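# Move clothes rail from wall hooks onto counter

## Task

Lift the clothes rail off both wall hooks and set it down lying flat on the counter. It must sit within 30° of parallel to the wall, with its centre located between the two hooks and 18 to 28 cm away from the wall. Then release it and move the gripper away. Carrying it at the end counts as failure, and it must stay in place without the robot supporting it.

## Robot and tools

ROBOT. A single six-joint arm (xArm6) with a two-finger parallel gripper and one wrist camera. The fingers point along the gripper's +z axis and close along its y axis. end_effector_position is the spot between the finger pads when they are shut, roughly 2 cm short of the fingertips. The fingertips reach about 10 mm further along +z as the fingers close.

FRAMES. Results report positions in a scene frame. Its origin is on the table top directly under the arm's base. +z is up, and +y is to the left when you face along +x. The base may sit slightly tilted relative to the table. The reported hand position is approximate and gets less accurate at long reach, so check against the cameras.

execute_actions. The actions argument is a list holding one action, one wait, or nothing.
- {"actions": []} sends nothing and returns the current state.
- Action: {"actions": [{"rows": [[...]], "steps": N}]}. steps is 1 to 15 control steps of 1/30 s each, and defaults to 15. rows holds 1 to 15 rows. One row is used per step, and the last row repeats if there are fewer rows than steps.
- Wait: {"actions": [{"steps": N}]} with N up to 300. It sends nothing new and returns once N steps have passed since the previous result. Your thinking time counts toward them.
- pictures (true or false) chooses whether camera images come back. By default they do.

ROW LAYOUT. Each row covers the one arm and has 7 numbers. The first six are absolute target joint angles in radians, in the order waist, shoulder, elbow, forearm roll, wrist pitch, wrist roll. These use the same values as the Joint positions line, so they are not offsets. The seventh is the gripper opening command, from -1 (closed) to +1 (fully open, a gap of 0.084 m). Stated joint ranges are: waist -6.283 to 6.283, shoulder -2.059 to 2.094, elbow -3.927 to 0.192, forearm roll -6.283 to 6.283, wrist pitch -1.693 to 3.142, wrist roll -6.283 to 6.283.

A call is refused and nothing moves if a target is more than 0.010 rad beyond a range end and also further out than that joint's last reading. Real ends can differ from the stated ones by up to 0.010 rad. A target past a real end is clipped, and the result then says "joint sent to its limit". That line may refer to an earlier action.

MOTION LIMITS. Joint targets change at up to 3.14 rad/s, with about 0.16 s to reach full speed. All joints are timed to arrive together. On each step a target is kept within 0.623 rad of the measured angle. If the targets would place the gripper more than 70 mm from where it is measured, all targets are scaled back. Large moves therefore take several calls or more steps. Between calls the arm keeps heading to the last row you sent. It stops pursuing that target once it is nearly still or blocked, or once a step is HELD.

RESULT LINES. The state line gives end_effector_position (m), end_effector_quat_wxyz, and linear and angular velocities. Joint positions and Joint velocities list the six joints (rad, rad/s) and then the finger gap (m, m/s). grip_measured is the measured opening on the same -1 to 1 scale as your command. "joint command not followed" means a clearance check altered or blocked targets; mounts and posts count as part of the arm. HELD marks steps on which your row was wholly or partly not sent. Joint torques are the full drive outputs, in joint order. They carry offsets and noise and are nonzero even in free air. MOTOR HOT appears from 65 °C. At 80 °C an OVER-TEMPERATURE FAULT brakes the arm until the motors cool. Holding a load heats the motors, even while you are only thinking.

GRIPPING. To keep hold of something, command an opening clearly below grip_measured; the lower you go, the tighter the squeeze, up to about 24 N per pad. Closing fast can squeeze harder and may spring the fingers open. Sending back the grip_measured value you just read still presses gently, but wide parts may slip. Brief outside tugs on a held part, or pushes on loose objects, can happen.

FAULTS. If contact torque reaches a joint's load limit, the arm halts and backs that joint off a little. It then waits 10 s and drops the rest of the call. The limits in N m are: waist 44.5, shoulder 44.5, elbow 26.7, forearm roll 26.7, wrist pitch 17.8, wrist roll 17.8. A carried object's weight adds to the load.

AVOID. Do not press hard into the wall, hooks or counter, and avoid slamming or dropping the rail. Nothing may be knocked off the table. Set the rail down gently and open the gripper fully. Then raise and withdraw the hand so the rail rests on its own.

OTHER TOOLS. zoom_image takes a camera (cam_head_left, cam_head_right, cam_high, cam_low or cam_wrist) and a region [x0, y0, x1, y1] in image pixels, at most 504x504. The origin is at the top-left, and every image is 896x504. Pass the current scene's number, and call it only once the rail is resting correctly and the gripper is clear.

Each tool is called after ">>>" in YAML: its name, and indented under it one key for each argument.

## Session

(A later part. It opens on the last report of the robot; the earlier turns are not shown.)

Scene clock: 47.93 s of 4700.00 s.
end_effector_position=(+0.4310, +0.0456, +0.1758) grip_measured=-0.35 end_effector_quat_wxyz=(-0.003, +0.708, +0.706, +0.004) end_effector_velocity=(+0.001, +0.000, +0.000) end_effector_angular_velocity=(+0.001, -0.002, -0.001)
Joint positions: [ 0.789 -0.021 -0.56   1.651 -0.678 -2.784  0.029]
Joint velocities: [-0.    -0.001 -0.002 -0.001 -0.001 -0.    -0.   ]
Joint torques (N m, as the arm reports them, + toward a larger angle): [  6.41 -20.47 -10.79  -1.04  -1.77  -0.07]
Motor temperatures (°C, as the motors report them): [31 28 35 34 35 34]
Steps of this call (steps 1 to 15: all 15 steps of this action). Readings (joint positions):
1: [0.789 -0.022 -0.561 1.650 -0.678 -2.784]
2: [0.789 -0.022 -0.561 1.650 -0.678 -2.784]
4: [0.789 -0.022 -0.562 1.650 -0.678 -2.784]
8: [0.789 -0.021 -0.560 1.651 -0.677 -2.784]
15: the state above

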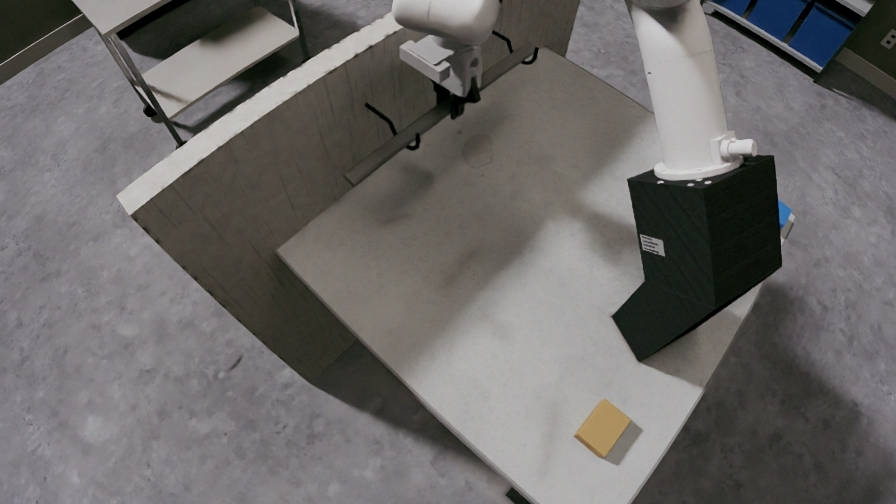

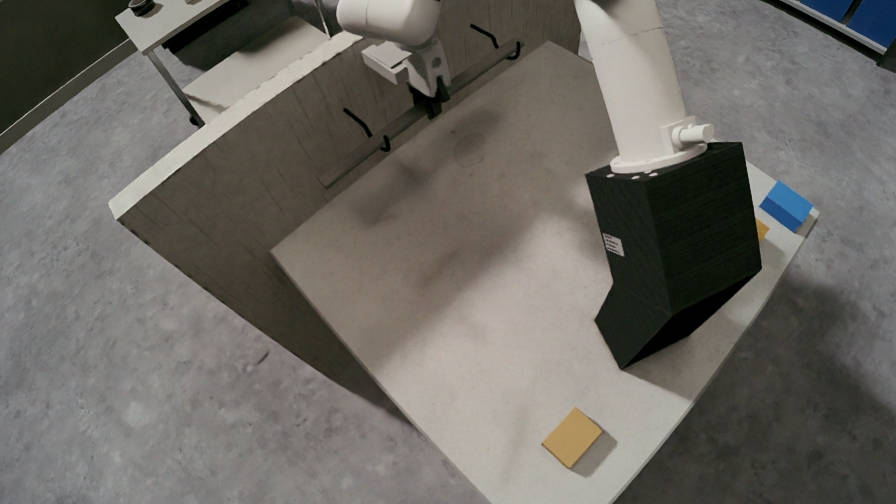

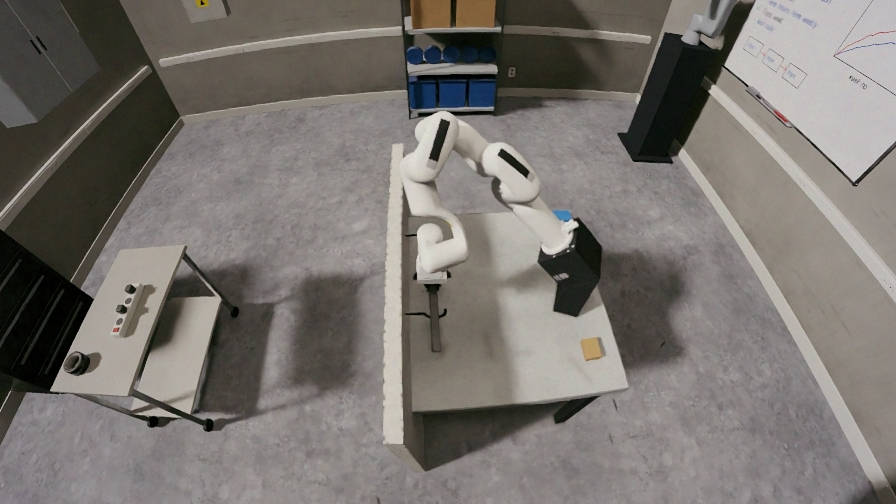

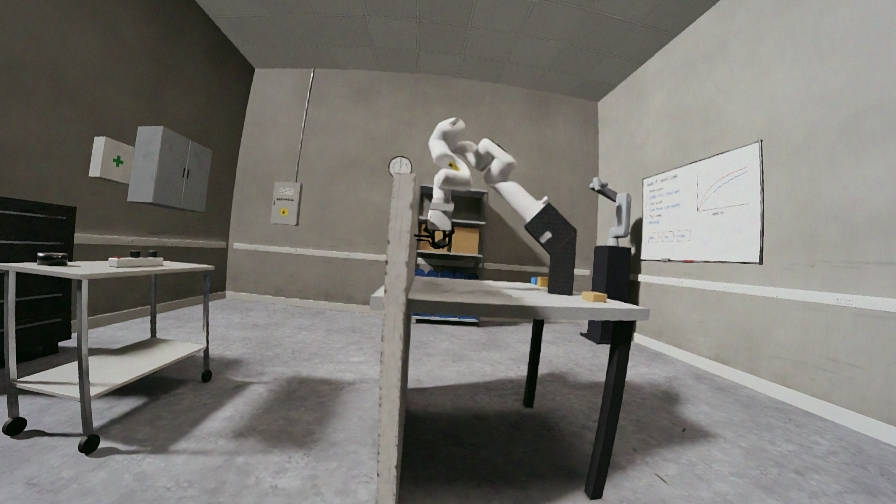

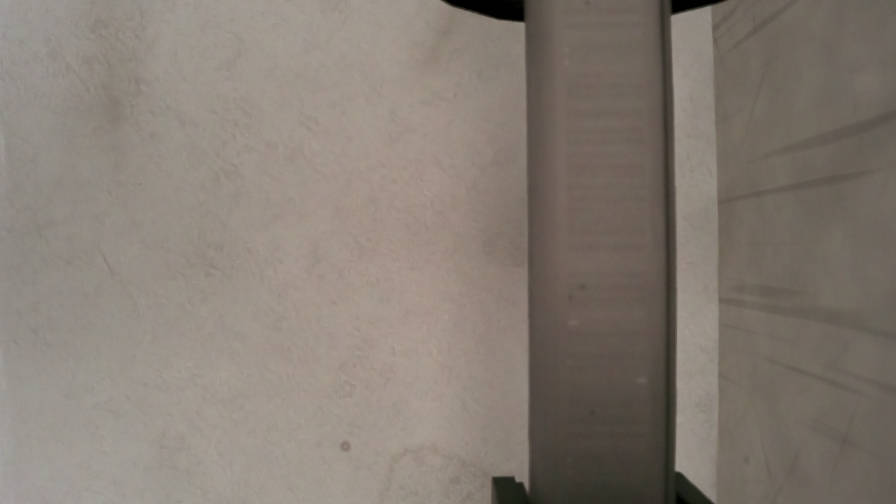

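>>> execute_actions:
  actions:
    - {"rows":[[0.84,-0.09,-0.552,1.74,-0.725,-2.855,-1],[0.84,-0.09,-0.552,1.74,-0.725,-2.855,-1],[0.84,-0.09,-0.552,1.74,-0.725,-2.855,-1],[0.84,-0.09,-0.552,1.74,-0.725,-2.855,-1],[0.84,-0.09,-0.552,1.74,-0.725,-2.855,-1],[0.89,-0.16,-0.56,1.85,-0.78,-2.95,-1],[0.89,-0.16,-0.56,1.85,-0.78,-2.95,-1],[0.89,-0.16,-0.56,1.85,-0.78,-2.95,-1],[0.89,-0.16,-0.56,1.85,-0.78,-2.95,-1],[0.945,-0.237,-0.57,1.965,-0.843,-3.055,-1]]}
  pictures: false

>>> execute_actions:
  actions:
    - {"steps":10}

Scene clock: 50.40 s of 4700.00 s.
end_effector_position=(+0.4345, +0.0398, +0.2527) grip_measured=-0.35 end_effector_quat_wxyz=(+0.006, +0.711, +0.703, +0.007) end_effector_velocity=(-0.002, -0.003, +0.091) end_effector_angular_velocity=(+0.030, +0.015, -0.004)
Joint positions: [ 0.938 -0.228 -0.571  1.946 -0.833 -3.038  0.029]
Joint velocities: [ 0.169 -0.244 -0.044  0.338 -0.186 -0.309  0.   ]
Joint torques (N m, as the arm reports them, + toward a larger angle): [ 2.99 -5.75 -5.97 -0.9  -0.87  0.52]
Motor temperatures (°C, as the motors report them): [31 28 35 34 35 34]
Steps of this call (steps 1 to 15: the robot went on to your last target; steps 16 to 59: nothing new was sent; steps 60 to 74: all 15 steps of this action). Readings (joint positions):
60: [0.789 -0.022 -0.562 1.651 -0.678 -2.785]
61: [0.793 -0.027 -0.562 1.657 -0.682 -2.791]
63: [0.816 -0.060 -0.562 1.698 -0.705 -2.824]
67: [0.851 -0.107 -0.558 1.765 -0.739 -2.879]
74: the state above

Scene clock: 50.73 s of 4700.00 s.
end_effector_position=(+0.4320, +0.0388, +0.2560) grip_measured=-0.35 end_effector_quat_wxyz=(+0.005, +0.709, +0.705, +0.004) end_effector_velocity=(+0.001, +0.001, +0.001) end_effector_angular_velocity=(+0.005, -0.002, -0.002)
Joint positions: [ 0.945 -0.236 -0.57   1.965 -0.843 -3.055  0.029]
Joint velocities: [ 0.002 -0.003 -0.002  0.002  0.001 -0.002  0.   ]
Joint torques (N m, as the arm reports them, + toward a larger angle): [  5.83 -14.59  -9.37  -0.01  -1.25  -0.22]
Motor temperatures (°C, as the motors report them): [31 28 35 34 35 34]
Steps of this call (steps 1 to 10: the robot went on to your last target). Readings (joint positions):
1: [0.941 -0.233 -0.571 1.955 -0.838 -3.045]
2: [0.943 -0.235 -0.571 1.959 -0.840 -3.050]
4: [0.944 -0.236 -0.570 1.963 -0.842 -3.053]
8: [0.944 -0.236 -0.570 1.964 -0.843 -3.055]
10: the state above

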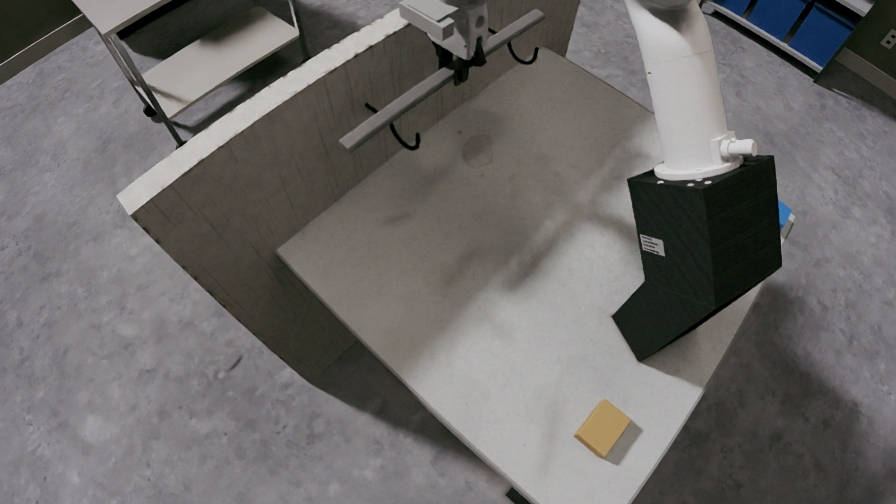

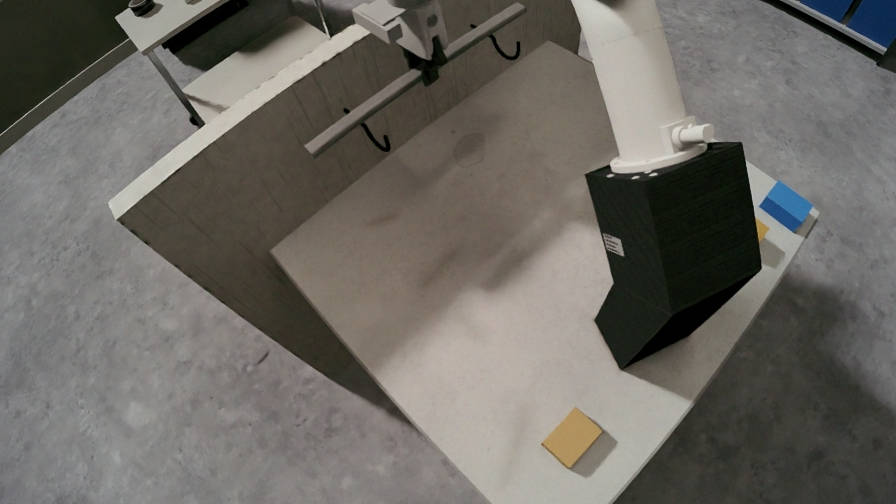

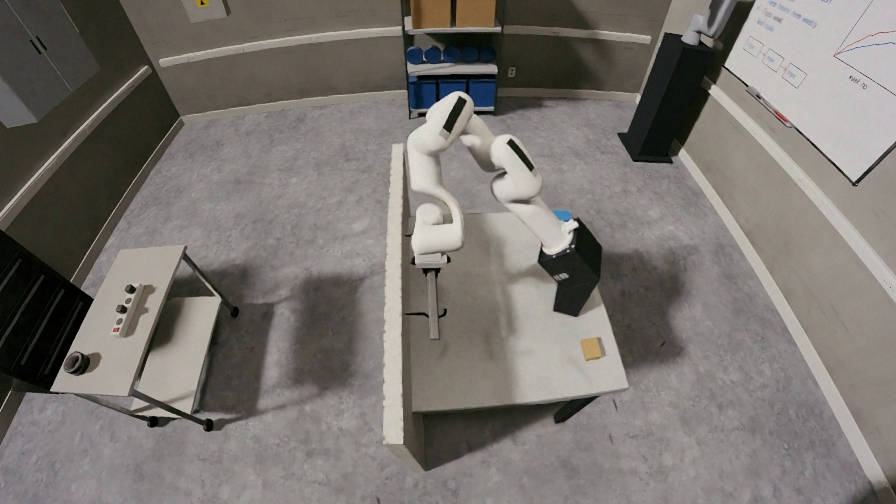

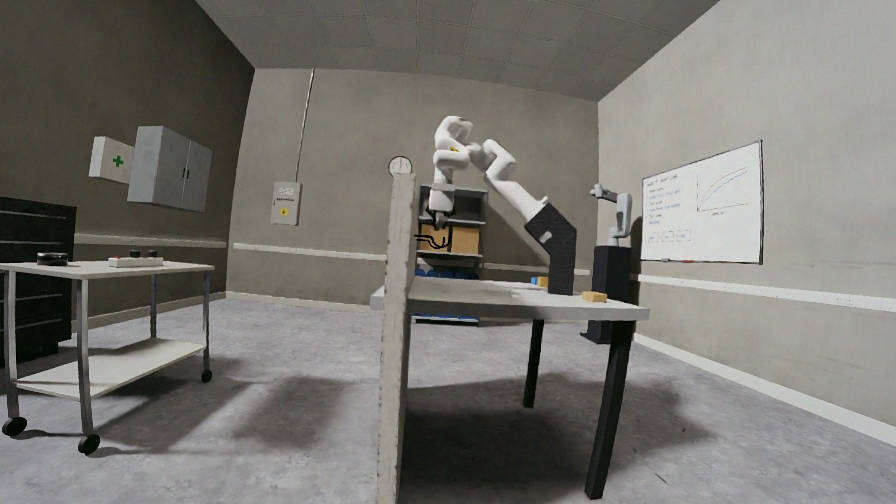

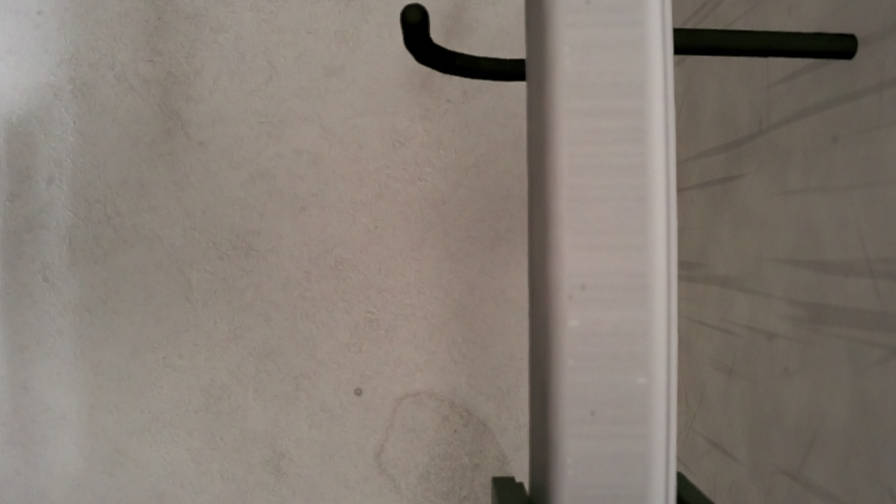

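>>> execute_actions:
  actions:
    - {"rows":[[1.06,-0.261,-0.363,1.905,-0.858,-2.805,-1]]}
  pictures: false

>>> execute_actions:
  actions:
    - {"rows":[[0.95,-0.08,-0.31,1.55,-0.84,-2.5,-1],[0.95,-0.08,-0.31,1.55,-0.84,-2.5,-1],[0.95,-0.08,-0.31,1.55,-0.84,-2.5,-1],[0.95,-0.08,-0.31,1.55,-0.84,-2.5,-1],[0.95,-0.08,-0.31,1.55,-0.84,-2.5,-1],[0.95,-0.08,-0.31,1.55,-0.84,-2.5,-1],[0.95,-0.08,-0.31,1.55,-0.84,-2.5,-1],[0.82,0.09,-0.275,1.23,-0.838,-2.21,-1]]}

Scene clock: 53.13 s of 4700.00 s.
end_effector_position=(+0.3718, +0.0347, +0.2536) grip_measured=-0.35 end_effector_quat_wxyz=(+0.004, +0.711, +0.703, -0.007) end_effector_velocity=(-0.004, -0.002, -0.001) end_effector_angular_velocity=(-0.005, +0.005, +0.002)
Joint positions: [ 1.06  -0.261 -0.365  1.905 -0.858 -2.806  0.029]
Joint velocities: [ 0.     0.001  0.01  -0.    -0.     0.006  0.   ]
Joint torques (N m, as the arm reports them, + toward a larger angle): [  4.9  -11.25  -8.03   0.44  -1.3   -0.19]
Motor temperatures (°C, as the motors report them): [31 28 35 34 35 34]
Steps of this call (steps 1 to 30: the robot went on to your last target; steps 31 to 57: nothing new was sent; steps 58 to 72: all 15 steps of this action). Readings (joint positions):
58: [0.945 -0.237 -0.570 1.965 -0.843 -3.054]
59: [0.948 -0.238 -0.565 1.963 -0.844 -3.046]
61: [0.976 -0.245 -0.518 1.947 -0.847 -2.983]
65: [1.051 -0.258 -0.374 1.912 -0.856 -2.829]
72: the state above

Scene clock: 53.63 s of 4700.00 s.
end_effector_position=(+0.3704, +0.0298, +0.1649) grip_measured=-0.67 end_effector_quat_wxyz=(+0.044, +0.699, +0.714, +0.004) end_effector_velocity=(-0.064, -0.004, -0.092) end_effector_angular_velocity=(+0.031, +0.093, +0.006)
Joint positions: [ 0.831  0.077 -0.277  1.261 -0.837 -2.24   0.015]
Joint velocities: [-0.266  0.345  0.094 -0.61   0.009  0.548  0.   ]
Joint torques (N m, as the arm reports them, + toward a larger angle): [ 10.56 -26.31  -3.75   2.13  -2.01  -1.02]
Motor temperatures (°C, as the motors report them): [31 28 35 34 35 34]
Steps of this call (steps 1 to 15: all 15 steps of this action). Readings (joint positions):
1: [1.059 -0.261 -0.365 1.904 -0.858 -2.805]
2: [1.057 -0.257 -0.364 1.897 -0.857 -2.798]
4: [1.036 -0.225 -0.355 1.834 -0.854 -2.743]
8: [0.965 -0.105 -0.317 1.606 -0.842 -2.549]
15: the state above

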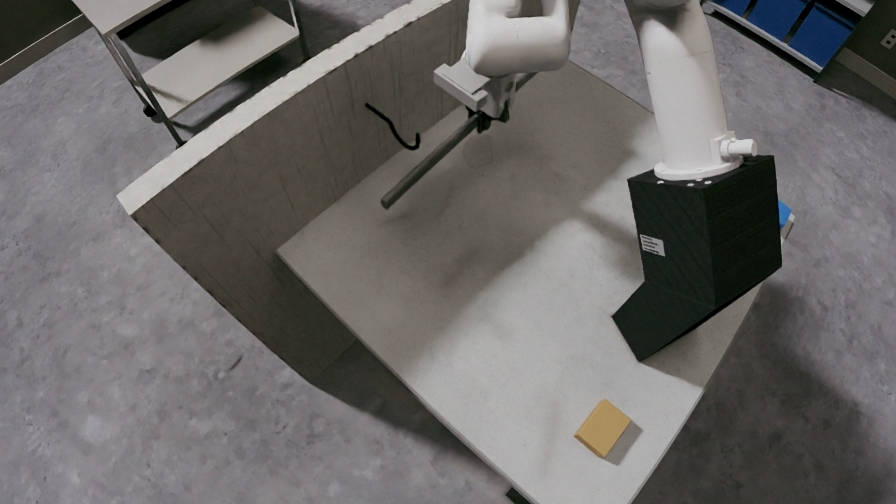

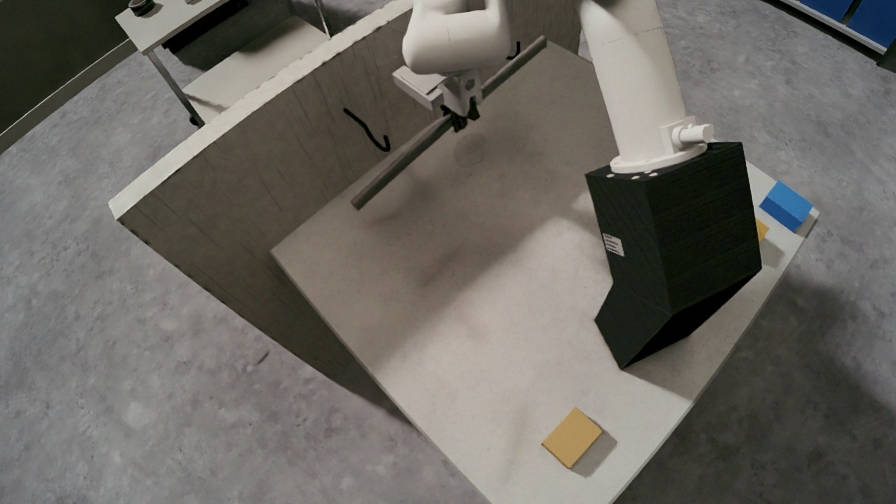

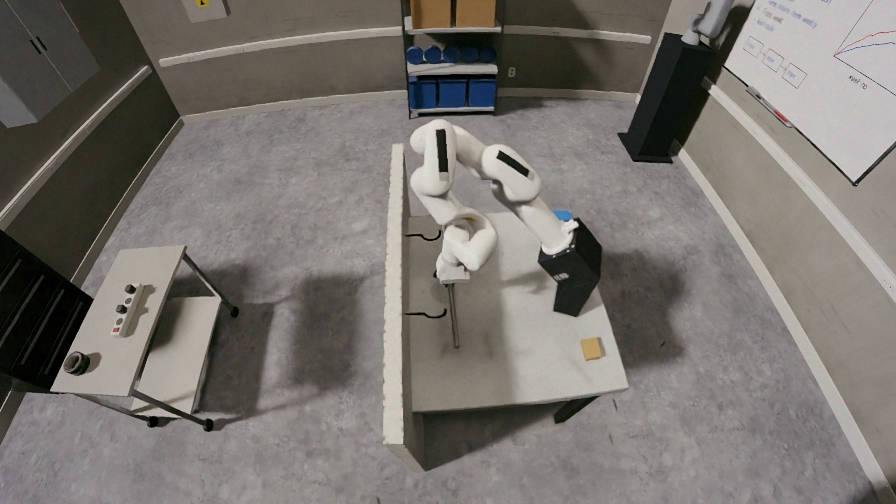

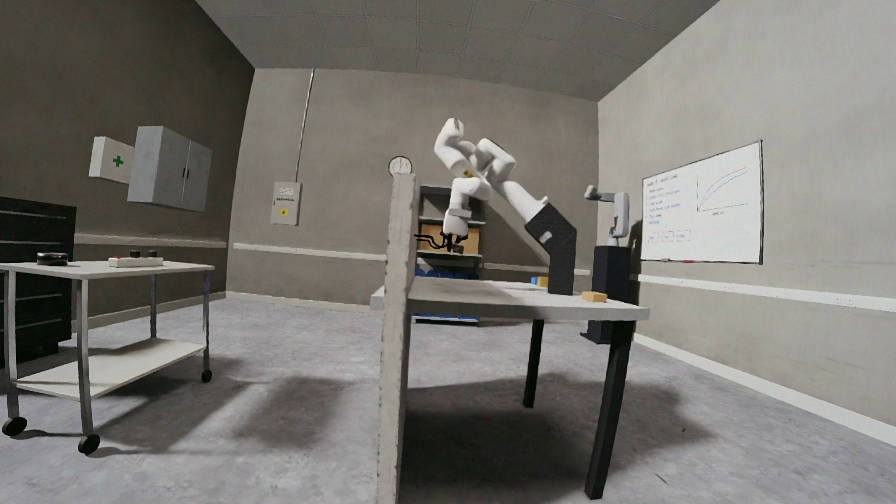

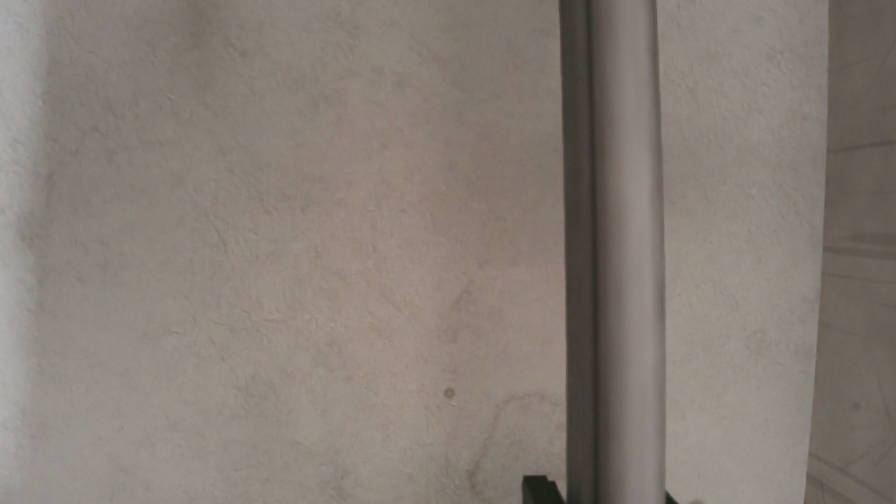

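>>> execute_actions:
  actions:
    - {"rows":[[0.72,0.25,-0.235,0.95,-0.84,-1.96,-1]]}
  pictures: false

>>> execute_actions:
  actions:
    - {"rows":[[0.56,0.48,-0.35,0.72,-0.93,-1.84,-1]]}

Scene clock: 55.20 s of 4700.00 s.
end_effector_position=(+0.3291, +0.0410, +0.1253) grip_measured=-0.67 end_effector_quat_wxyz=(+0.002, +0.700, +0.714, +0.002) end_effector_velocity=(-0.002, +0.000, +0.000) end_effector_angular_velocity=(+0.003, +0.002, -0.000)
Joint positions: [ 0.721  0.249 -0.236  0.951 -0.84  -1.961  0.015]
Joint velocities: [-0.001  0.     0.004 -0.006  0.     0.007 -0.   ]
Joint torques (N m, as the arm reports them, + toward a larger angle): [  6.09 -14.83   4.52   0.16  -1.23  -0.02]
Motor temperatures (°C, as the motors report them): [31 28 35 34 35 34]
Steps of this call (steps 1 to 30: the robot went on to your last target; steps 31 to 32: nothing new was sent; steps 33 to 47: all 15 steps of this action). Readings (joint positions):
33: [0.820 0.090 -0.275 1.229 -0.838 -2.209]
34: [0.818 0.094 -0.274 1.222 -0.838 -2.202]
36: [0.796 0.127 -0.267 1.159 -0.840 -2.146]
40: [0.729 0.236 -0.237 0.980 -0.838 -1.988]
47: the state above

Scene clock: 55.70 s of 4700.00 s.
end_effector_position=(+0.3242, +0.0444, +0.0720) grip_measured=-0.67 end_effector_quat_wxyz=(+0.003, +0.705, +0.709, +0.005) end_effector_velocity=(+0.001, +0.001, -0.000) end_effector_angular_velocity=(+0.003, -0.003, -0.001)
Joint positions: [ 0.561  0.479 -0.35   0.721 -0.93  -1.84   0.015]
Joint velocities: [-0.001  0.002 -0.002 -0.005 -0.002  0.003 -0.   ]
Joint torques (N m, as the arm reports them, + toward a larger angle): [  6.62 -16.06   8.42   0.13  -1.39  -0.23]
Motor temperatures (°C, as the motors report them): [31 28 35 34 35 34]
Steps of this call (steps 1 to 15: all 15 steps of this action). Readings (joint positions):
1: [0.720 0.249 -0.236 0.950 -0.841 -1.960]
2: [0.716 0.256 -0.239 0.943 -0.844 -1.956]
4: [0.674 0.315 -0.271 0.881 -0.869 -1.923]
8: [0.570 0.466 -0.343 0.739 -0.921 -1.851]
15: the state above

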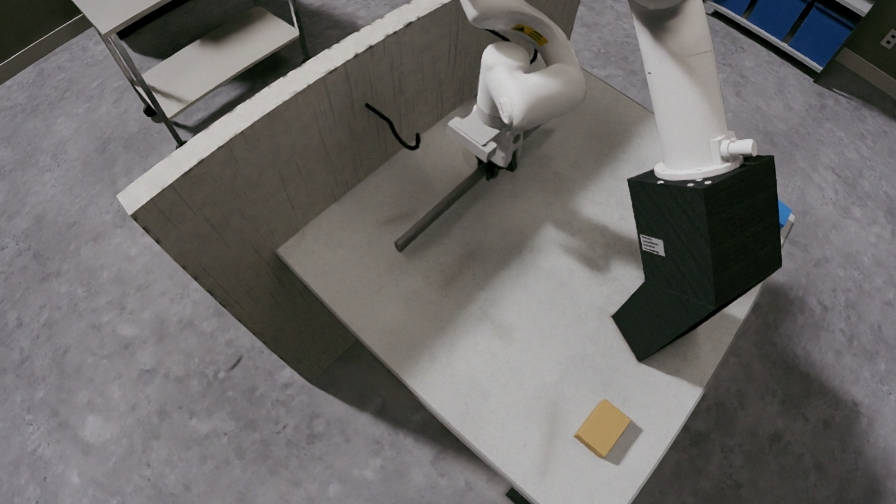

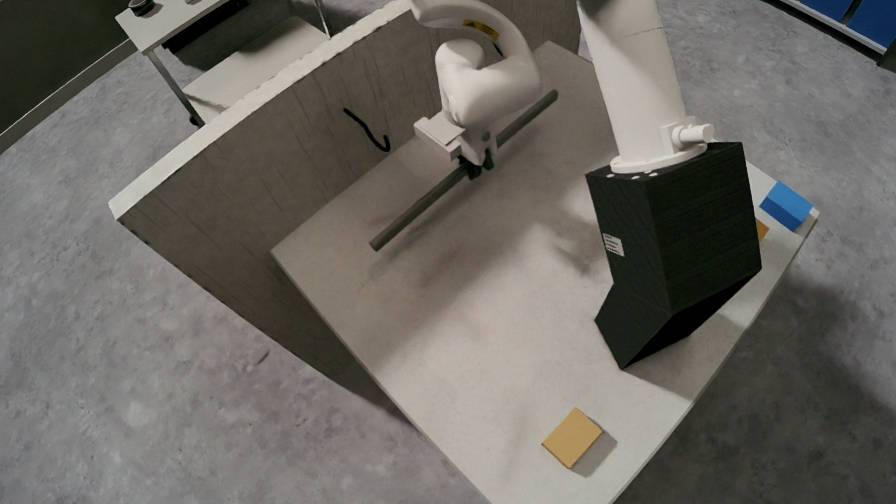

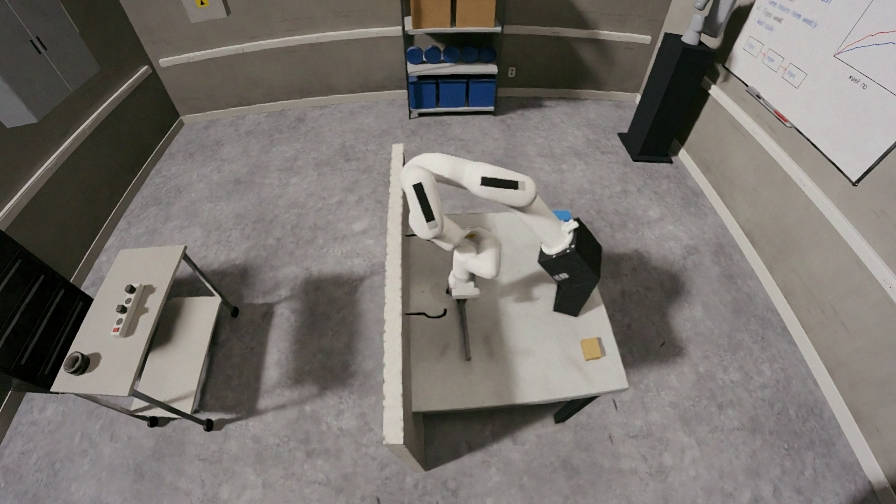

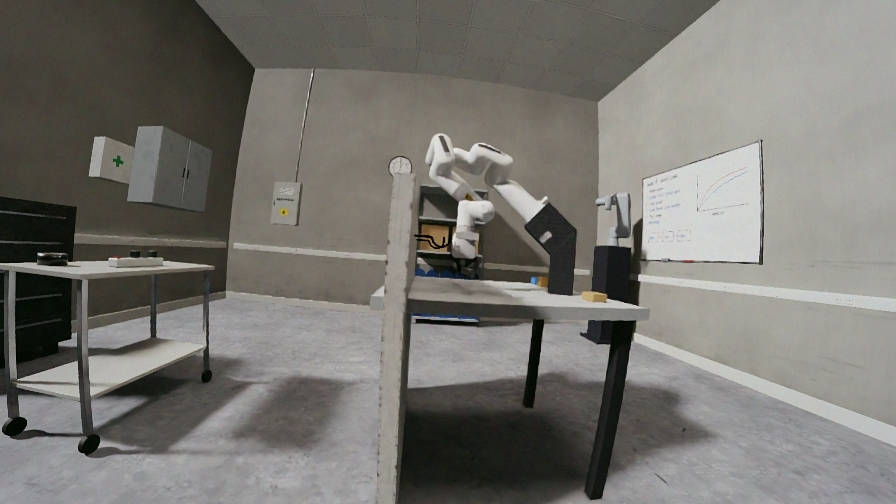

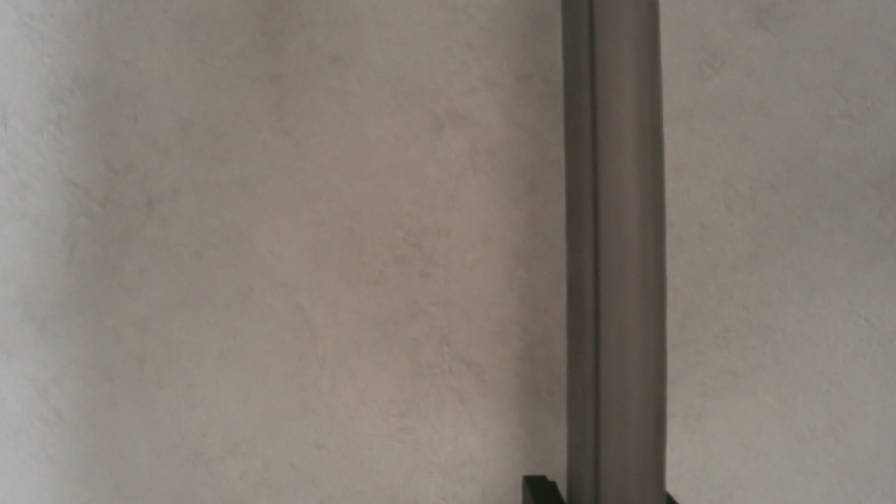

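>>> execute_actions:
  actions:
    - {"rows":[[0.46,0.645,-0.435,0.6,-1.0,-1.79,-1]]}

Scene clock: 57.33 s of 4700.00 s.
end_effector_position=(+0.3090, +0.0413, +0.0342) grip_measured=-0.67 end_effector_quat_wxyz=(+0.002, +0.708, +0.706, +0.003) end_effector_velocity=(-0.001, -0.000, -0.000) end_effector_angular_velocity=(+0.000, +0.002, +0.001)
Joint positions: [ 0.461  0.644 -0.435  0.6   -1.    -1.79   0.015]
Joint velocities: [-0.001  0.003  0.001 -0.002 -0.     0.001  0.   ]
Joint torques (N m, as the arm reports them, + toward a larger angle): [  6.49 -15.49  10.5    0.3   -1.44  -0.09]
Motor temperatures (°C, as the motors report them): [31 28 35 34 35 34]
Steps of this call (steps 1 to 15: the robot went on to your last target; steps 16 to 34: nothing new was sent; steps 35 to 49: all 15 steps of this action). Readings (joint positions):
35: [0.560 0.480 -0.350 0.720 -0.930 -1.840]
36: [0.556 0.487 -0.354 0.714 -0.934 -1.837]
38: [0.523 0.542 -0.384 0.672 -0.959 -1.820]
42: [0.463 0.640 -0.430 0.607 -0.994 -1.793]
49: the state above

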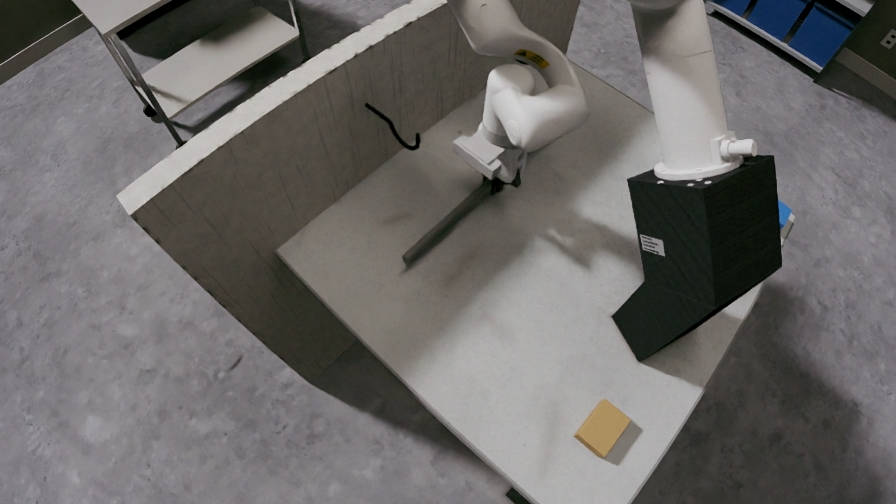

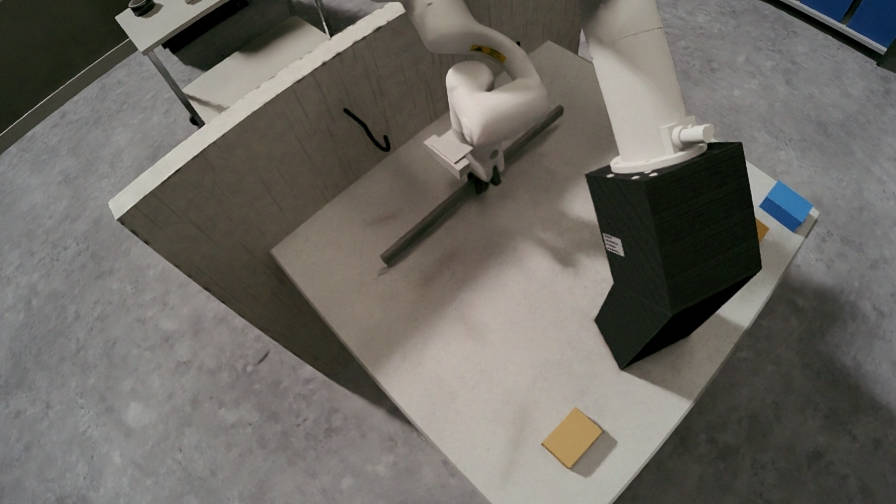

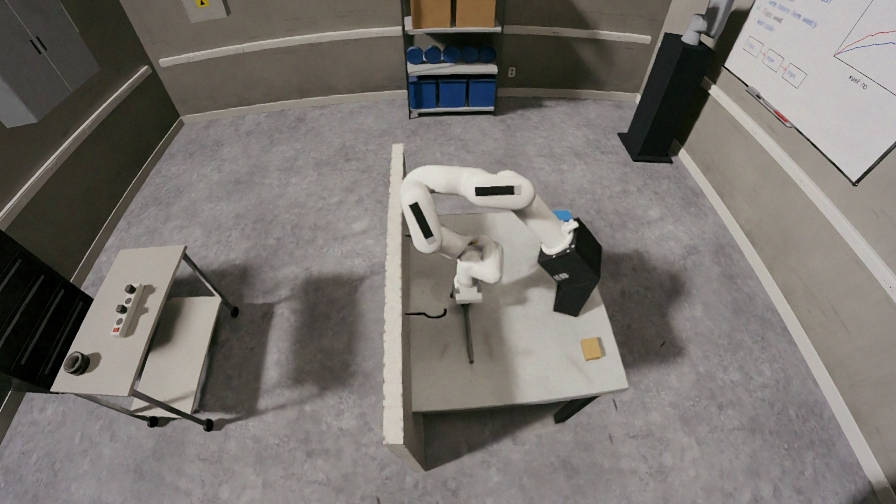

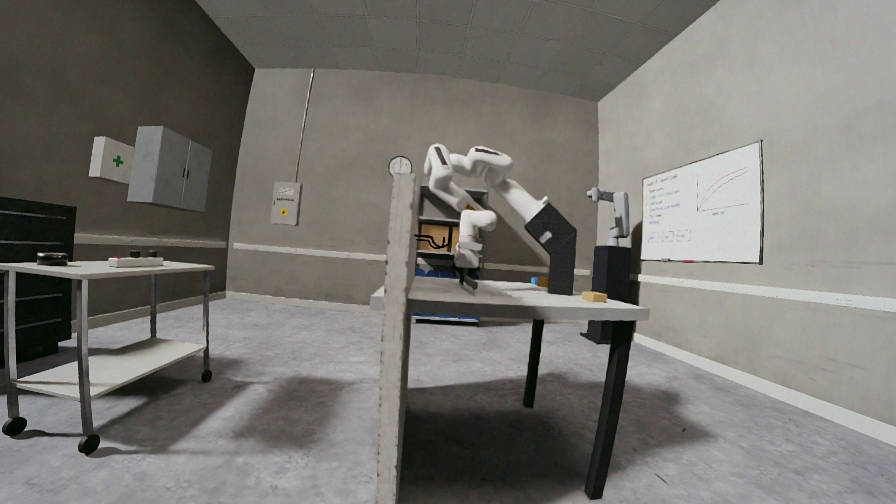

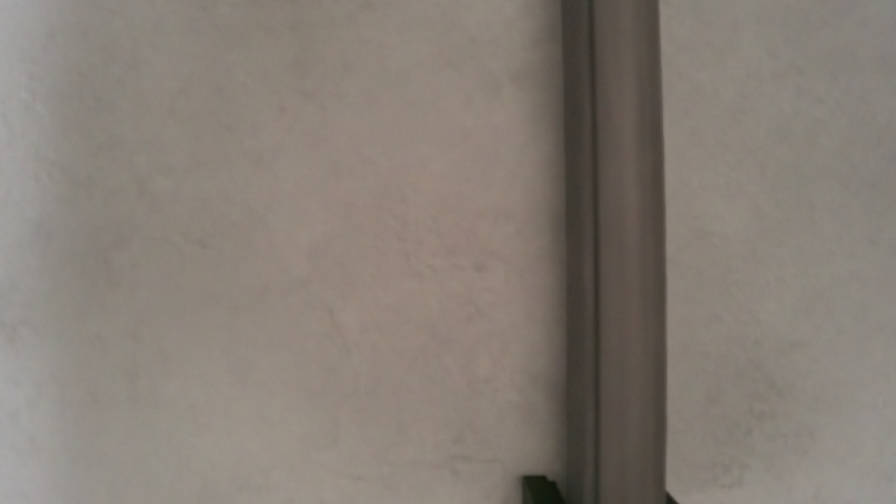

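>>> zoom_image:
  camera: "cam_low"
  region: [420,240,520,300]

>>> zoom_image:
  camera: "cam_head_right"
  region: [360,150,520,290]

Region (420, 240, 520, 300) of cam_low's 896x504 image, scaled by 5.040, with more detail than that image has; it fills the top 302 rows of this view, and the rest is white.

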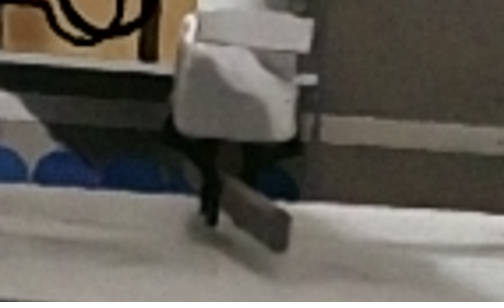

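Region (360, 150, 520, 290) of cam_head_right's 896x504 image, scaled by 3.150, with more detail than that image has; it fills the top 441 rows of this view, and the rest is white.

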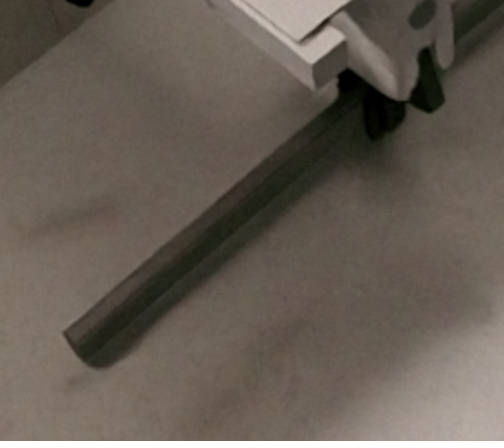

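>>> execute_actions:
  actions:
    - {"rows":[[0.435,0.69,-0.46,0.57,-1.02,-1.775,-1]],"steps":12}
  pictures: false

>>> execute_actions:
  actions:
    - {"rows":[[0.435,0.69,-0.46,0.57,-1.02,-1.775,-0.6],[0.435,0.69,-0.46,0.57,-1.02,-1.775,-0.5],[0.435,0.69,-0.46,0.57,-1.02,-1.775,-0.4],[0.435,0.69,-0.46,0.57,-1.02,-1.775,-0.3],[0.435,0.69,-0.46,0.57,-1.02,-1.775,-0.1],[0.435,0.69,-0.46,0.57,-1.02,-1.775,0.2],[0.435,0.69,-0.46,0.57,-1.02,-1.775,0.6]]}
  pictures: false

>>> execute_actions:
  actions:
    - {"rows":[[0.56,0.48,-0.35,0.72,-0.93,-1.84,0.6]]}

Scene clock: 59.77 s of 4700.00 s.
end_effector_position=(+0.3045, +0.0418, +0.0240) grip_measured=-0.67 end_effector_quat_wxyz=(+0.001, +0.710, +0.704, +0.004) end_effector_velocity=(-0.004, -0.007, -0.000) end_effector_angular_velocity=(-0.016, +0.008, -0.008)
Joint positions: [ 0.437  0.69  -0.461  0.569 -1.02  -1.775  0.015]
Joint velocities: [-0.01   0.001  0.007  0.009 -0.004  0.     0.   ]
Joint torques (N m, as the arm reports them, + toward a larger angle): [  6.44 -15.36  11.25   0.13  -1.24  -0.09]
Motor temperatures (°C, as the motors report them): [31 28 35 34 35 34]
Steps of this call (steps 1 to 15: the robot went on to your last target; steps 16 to 61: nothing new was sent; steps 62 to 73: all 12 steps of this action). Readings (joint positions):
62: [0.457 0.646 -0.434 0.602 -1.001 -1.790]
63: [0.454 0.651 -0.437 0.597 -1.004 -1.787]
65: [0.442 0.674 -0.451 0.582 -1.013 -1.780]
69: [0.438 0.689 -0.461 0.569 -1.018 -1.776]
73: the state above

Scene clock: 60.27 s of 4700.00 s.
end_effector_position=(+0.3039, +0.0406, +0.0239) grip_measured=+0.59 end_effector_quat_wxyz=(+0.001, +0.710, +0.704, +0.003) end_effector_velocity=(-0.003, -0.001, -0.000) end_effector_angular_velocity=(-0.001, +0.006, +0.002)
Joint positions: [ 0.435  0.69  -0.46   0.57  -1.02  -1.775  0.069]
Joint velocities: [-0.001  0.002  0.003  0.     0.001 -0.     0.001]
Joint torques (N m, as the arm reports them, + toward a larger angle): [  6.51 -15.34  10.43   0.24  -1.16  -0.15]
Motor temperatures (°C, as the motors report them): [31 28 35 34 35 34]
Steps of this call (steps 1 to 15: all 15 steps of this action). Readings (joint positions):
1: [0.437 0.690 -0.461 0.569 -1.020 -1.775]
2: [0.436 0.690 -0.460 0.569 -1.020 -1.775]
4: [0.436 0.690 -0.460 0.569 -1.020 -1.775]
8: [0.435 0.690 -0.460 0.570 -1.020 -1.775]
15: the state above

Scene clock: 60.77 s of 4700.00 s.
end_effector_position=(+0.3233, +0.0441, +0.0714) grip_measured=+0.59 end_effector_quat_wxyz=(+0.002, +0.705, +0.709, +0.004) end_effector_velocity=(+0.001, +0.000, +0.000) end_effector_angular_velocity=(-0.000, -0.001, -0.001)
Joint positions: [ 0.559  0.481 -0.35   0.72  -0.93  -1.84   0.069]
Joint velocities: [ 0.001 -0.002 -0.001  0.003  0.001 -0.002  0.   ]
Joint torques (N m, as the arm reports them, + toward a larger angle): [  6.51 -15.68   7.55   0.28  -1.25  -0.01]
Motor temperatures (°C, as the motors report them): [31 28 35 34 35 34]
Steps of this call (steps 1 to 15: all 15 steps of this action). Readings (joint positions):
1: [0.435 0.690 -0.460 0.570 -1.020 -1.775]
2: [0.439 0.684 -0.456 0.576 -1.016 -1.778]
4: [0.473 0.626 -0.424 0.620 -0.989 -1.797]
8: [0.554 0.490 -0.358 0.709 -0.938 -1.835]
15: the state above

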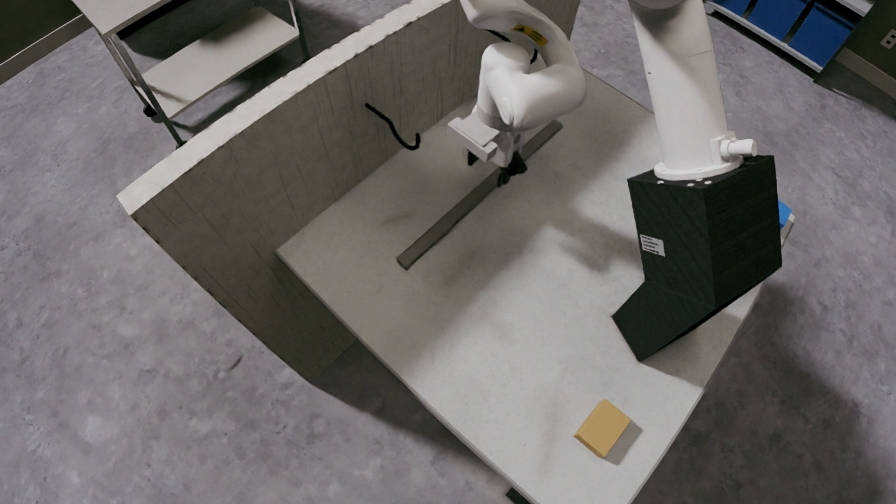

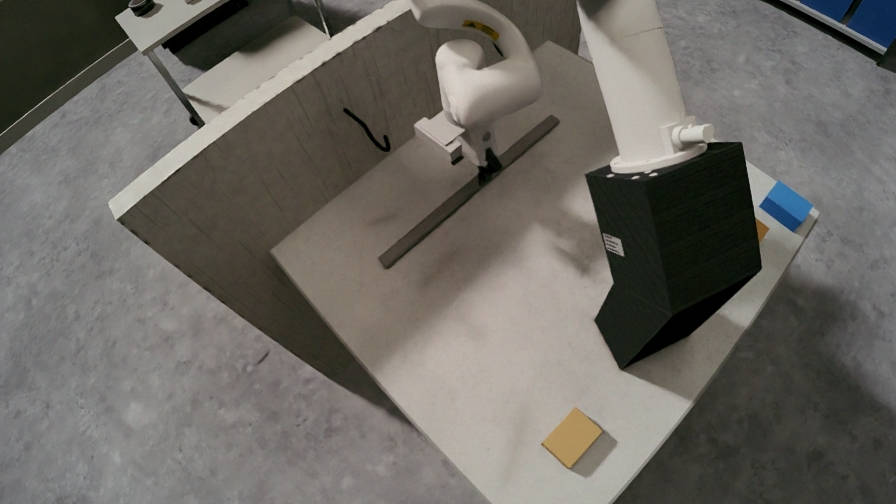

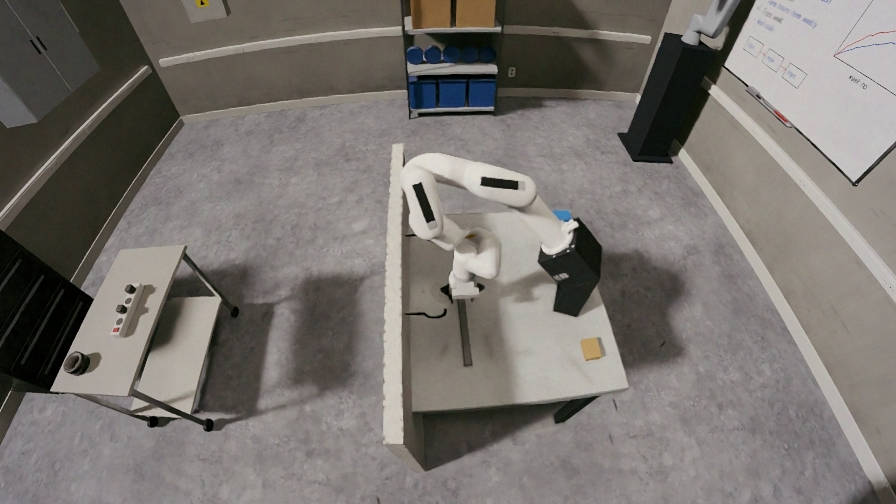

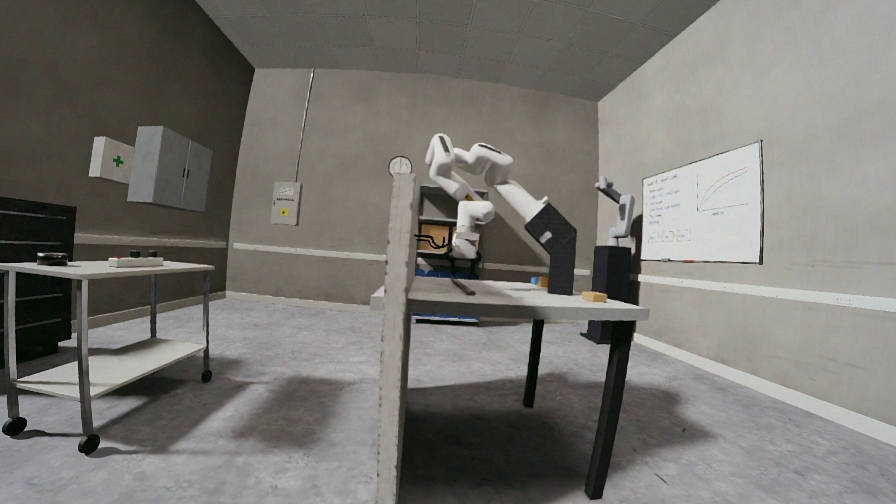

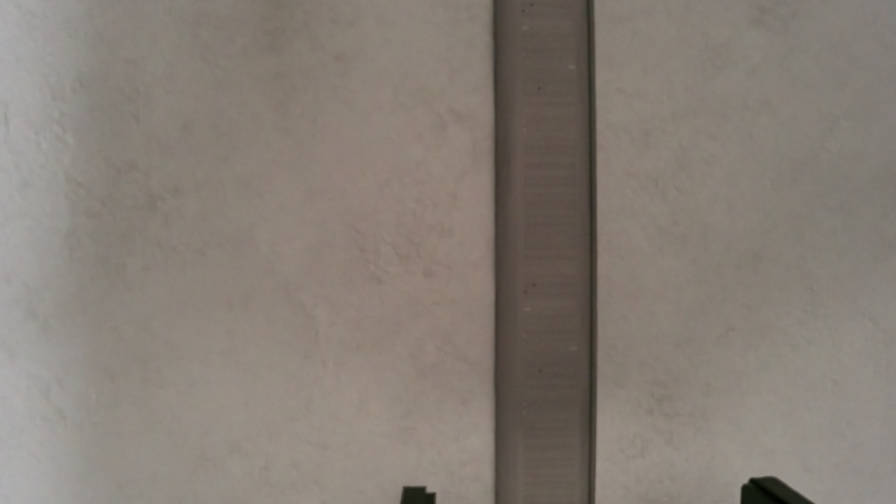

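>>> finished_scene:
  scene: 1

The scene is finished: the task was done.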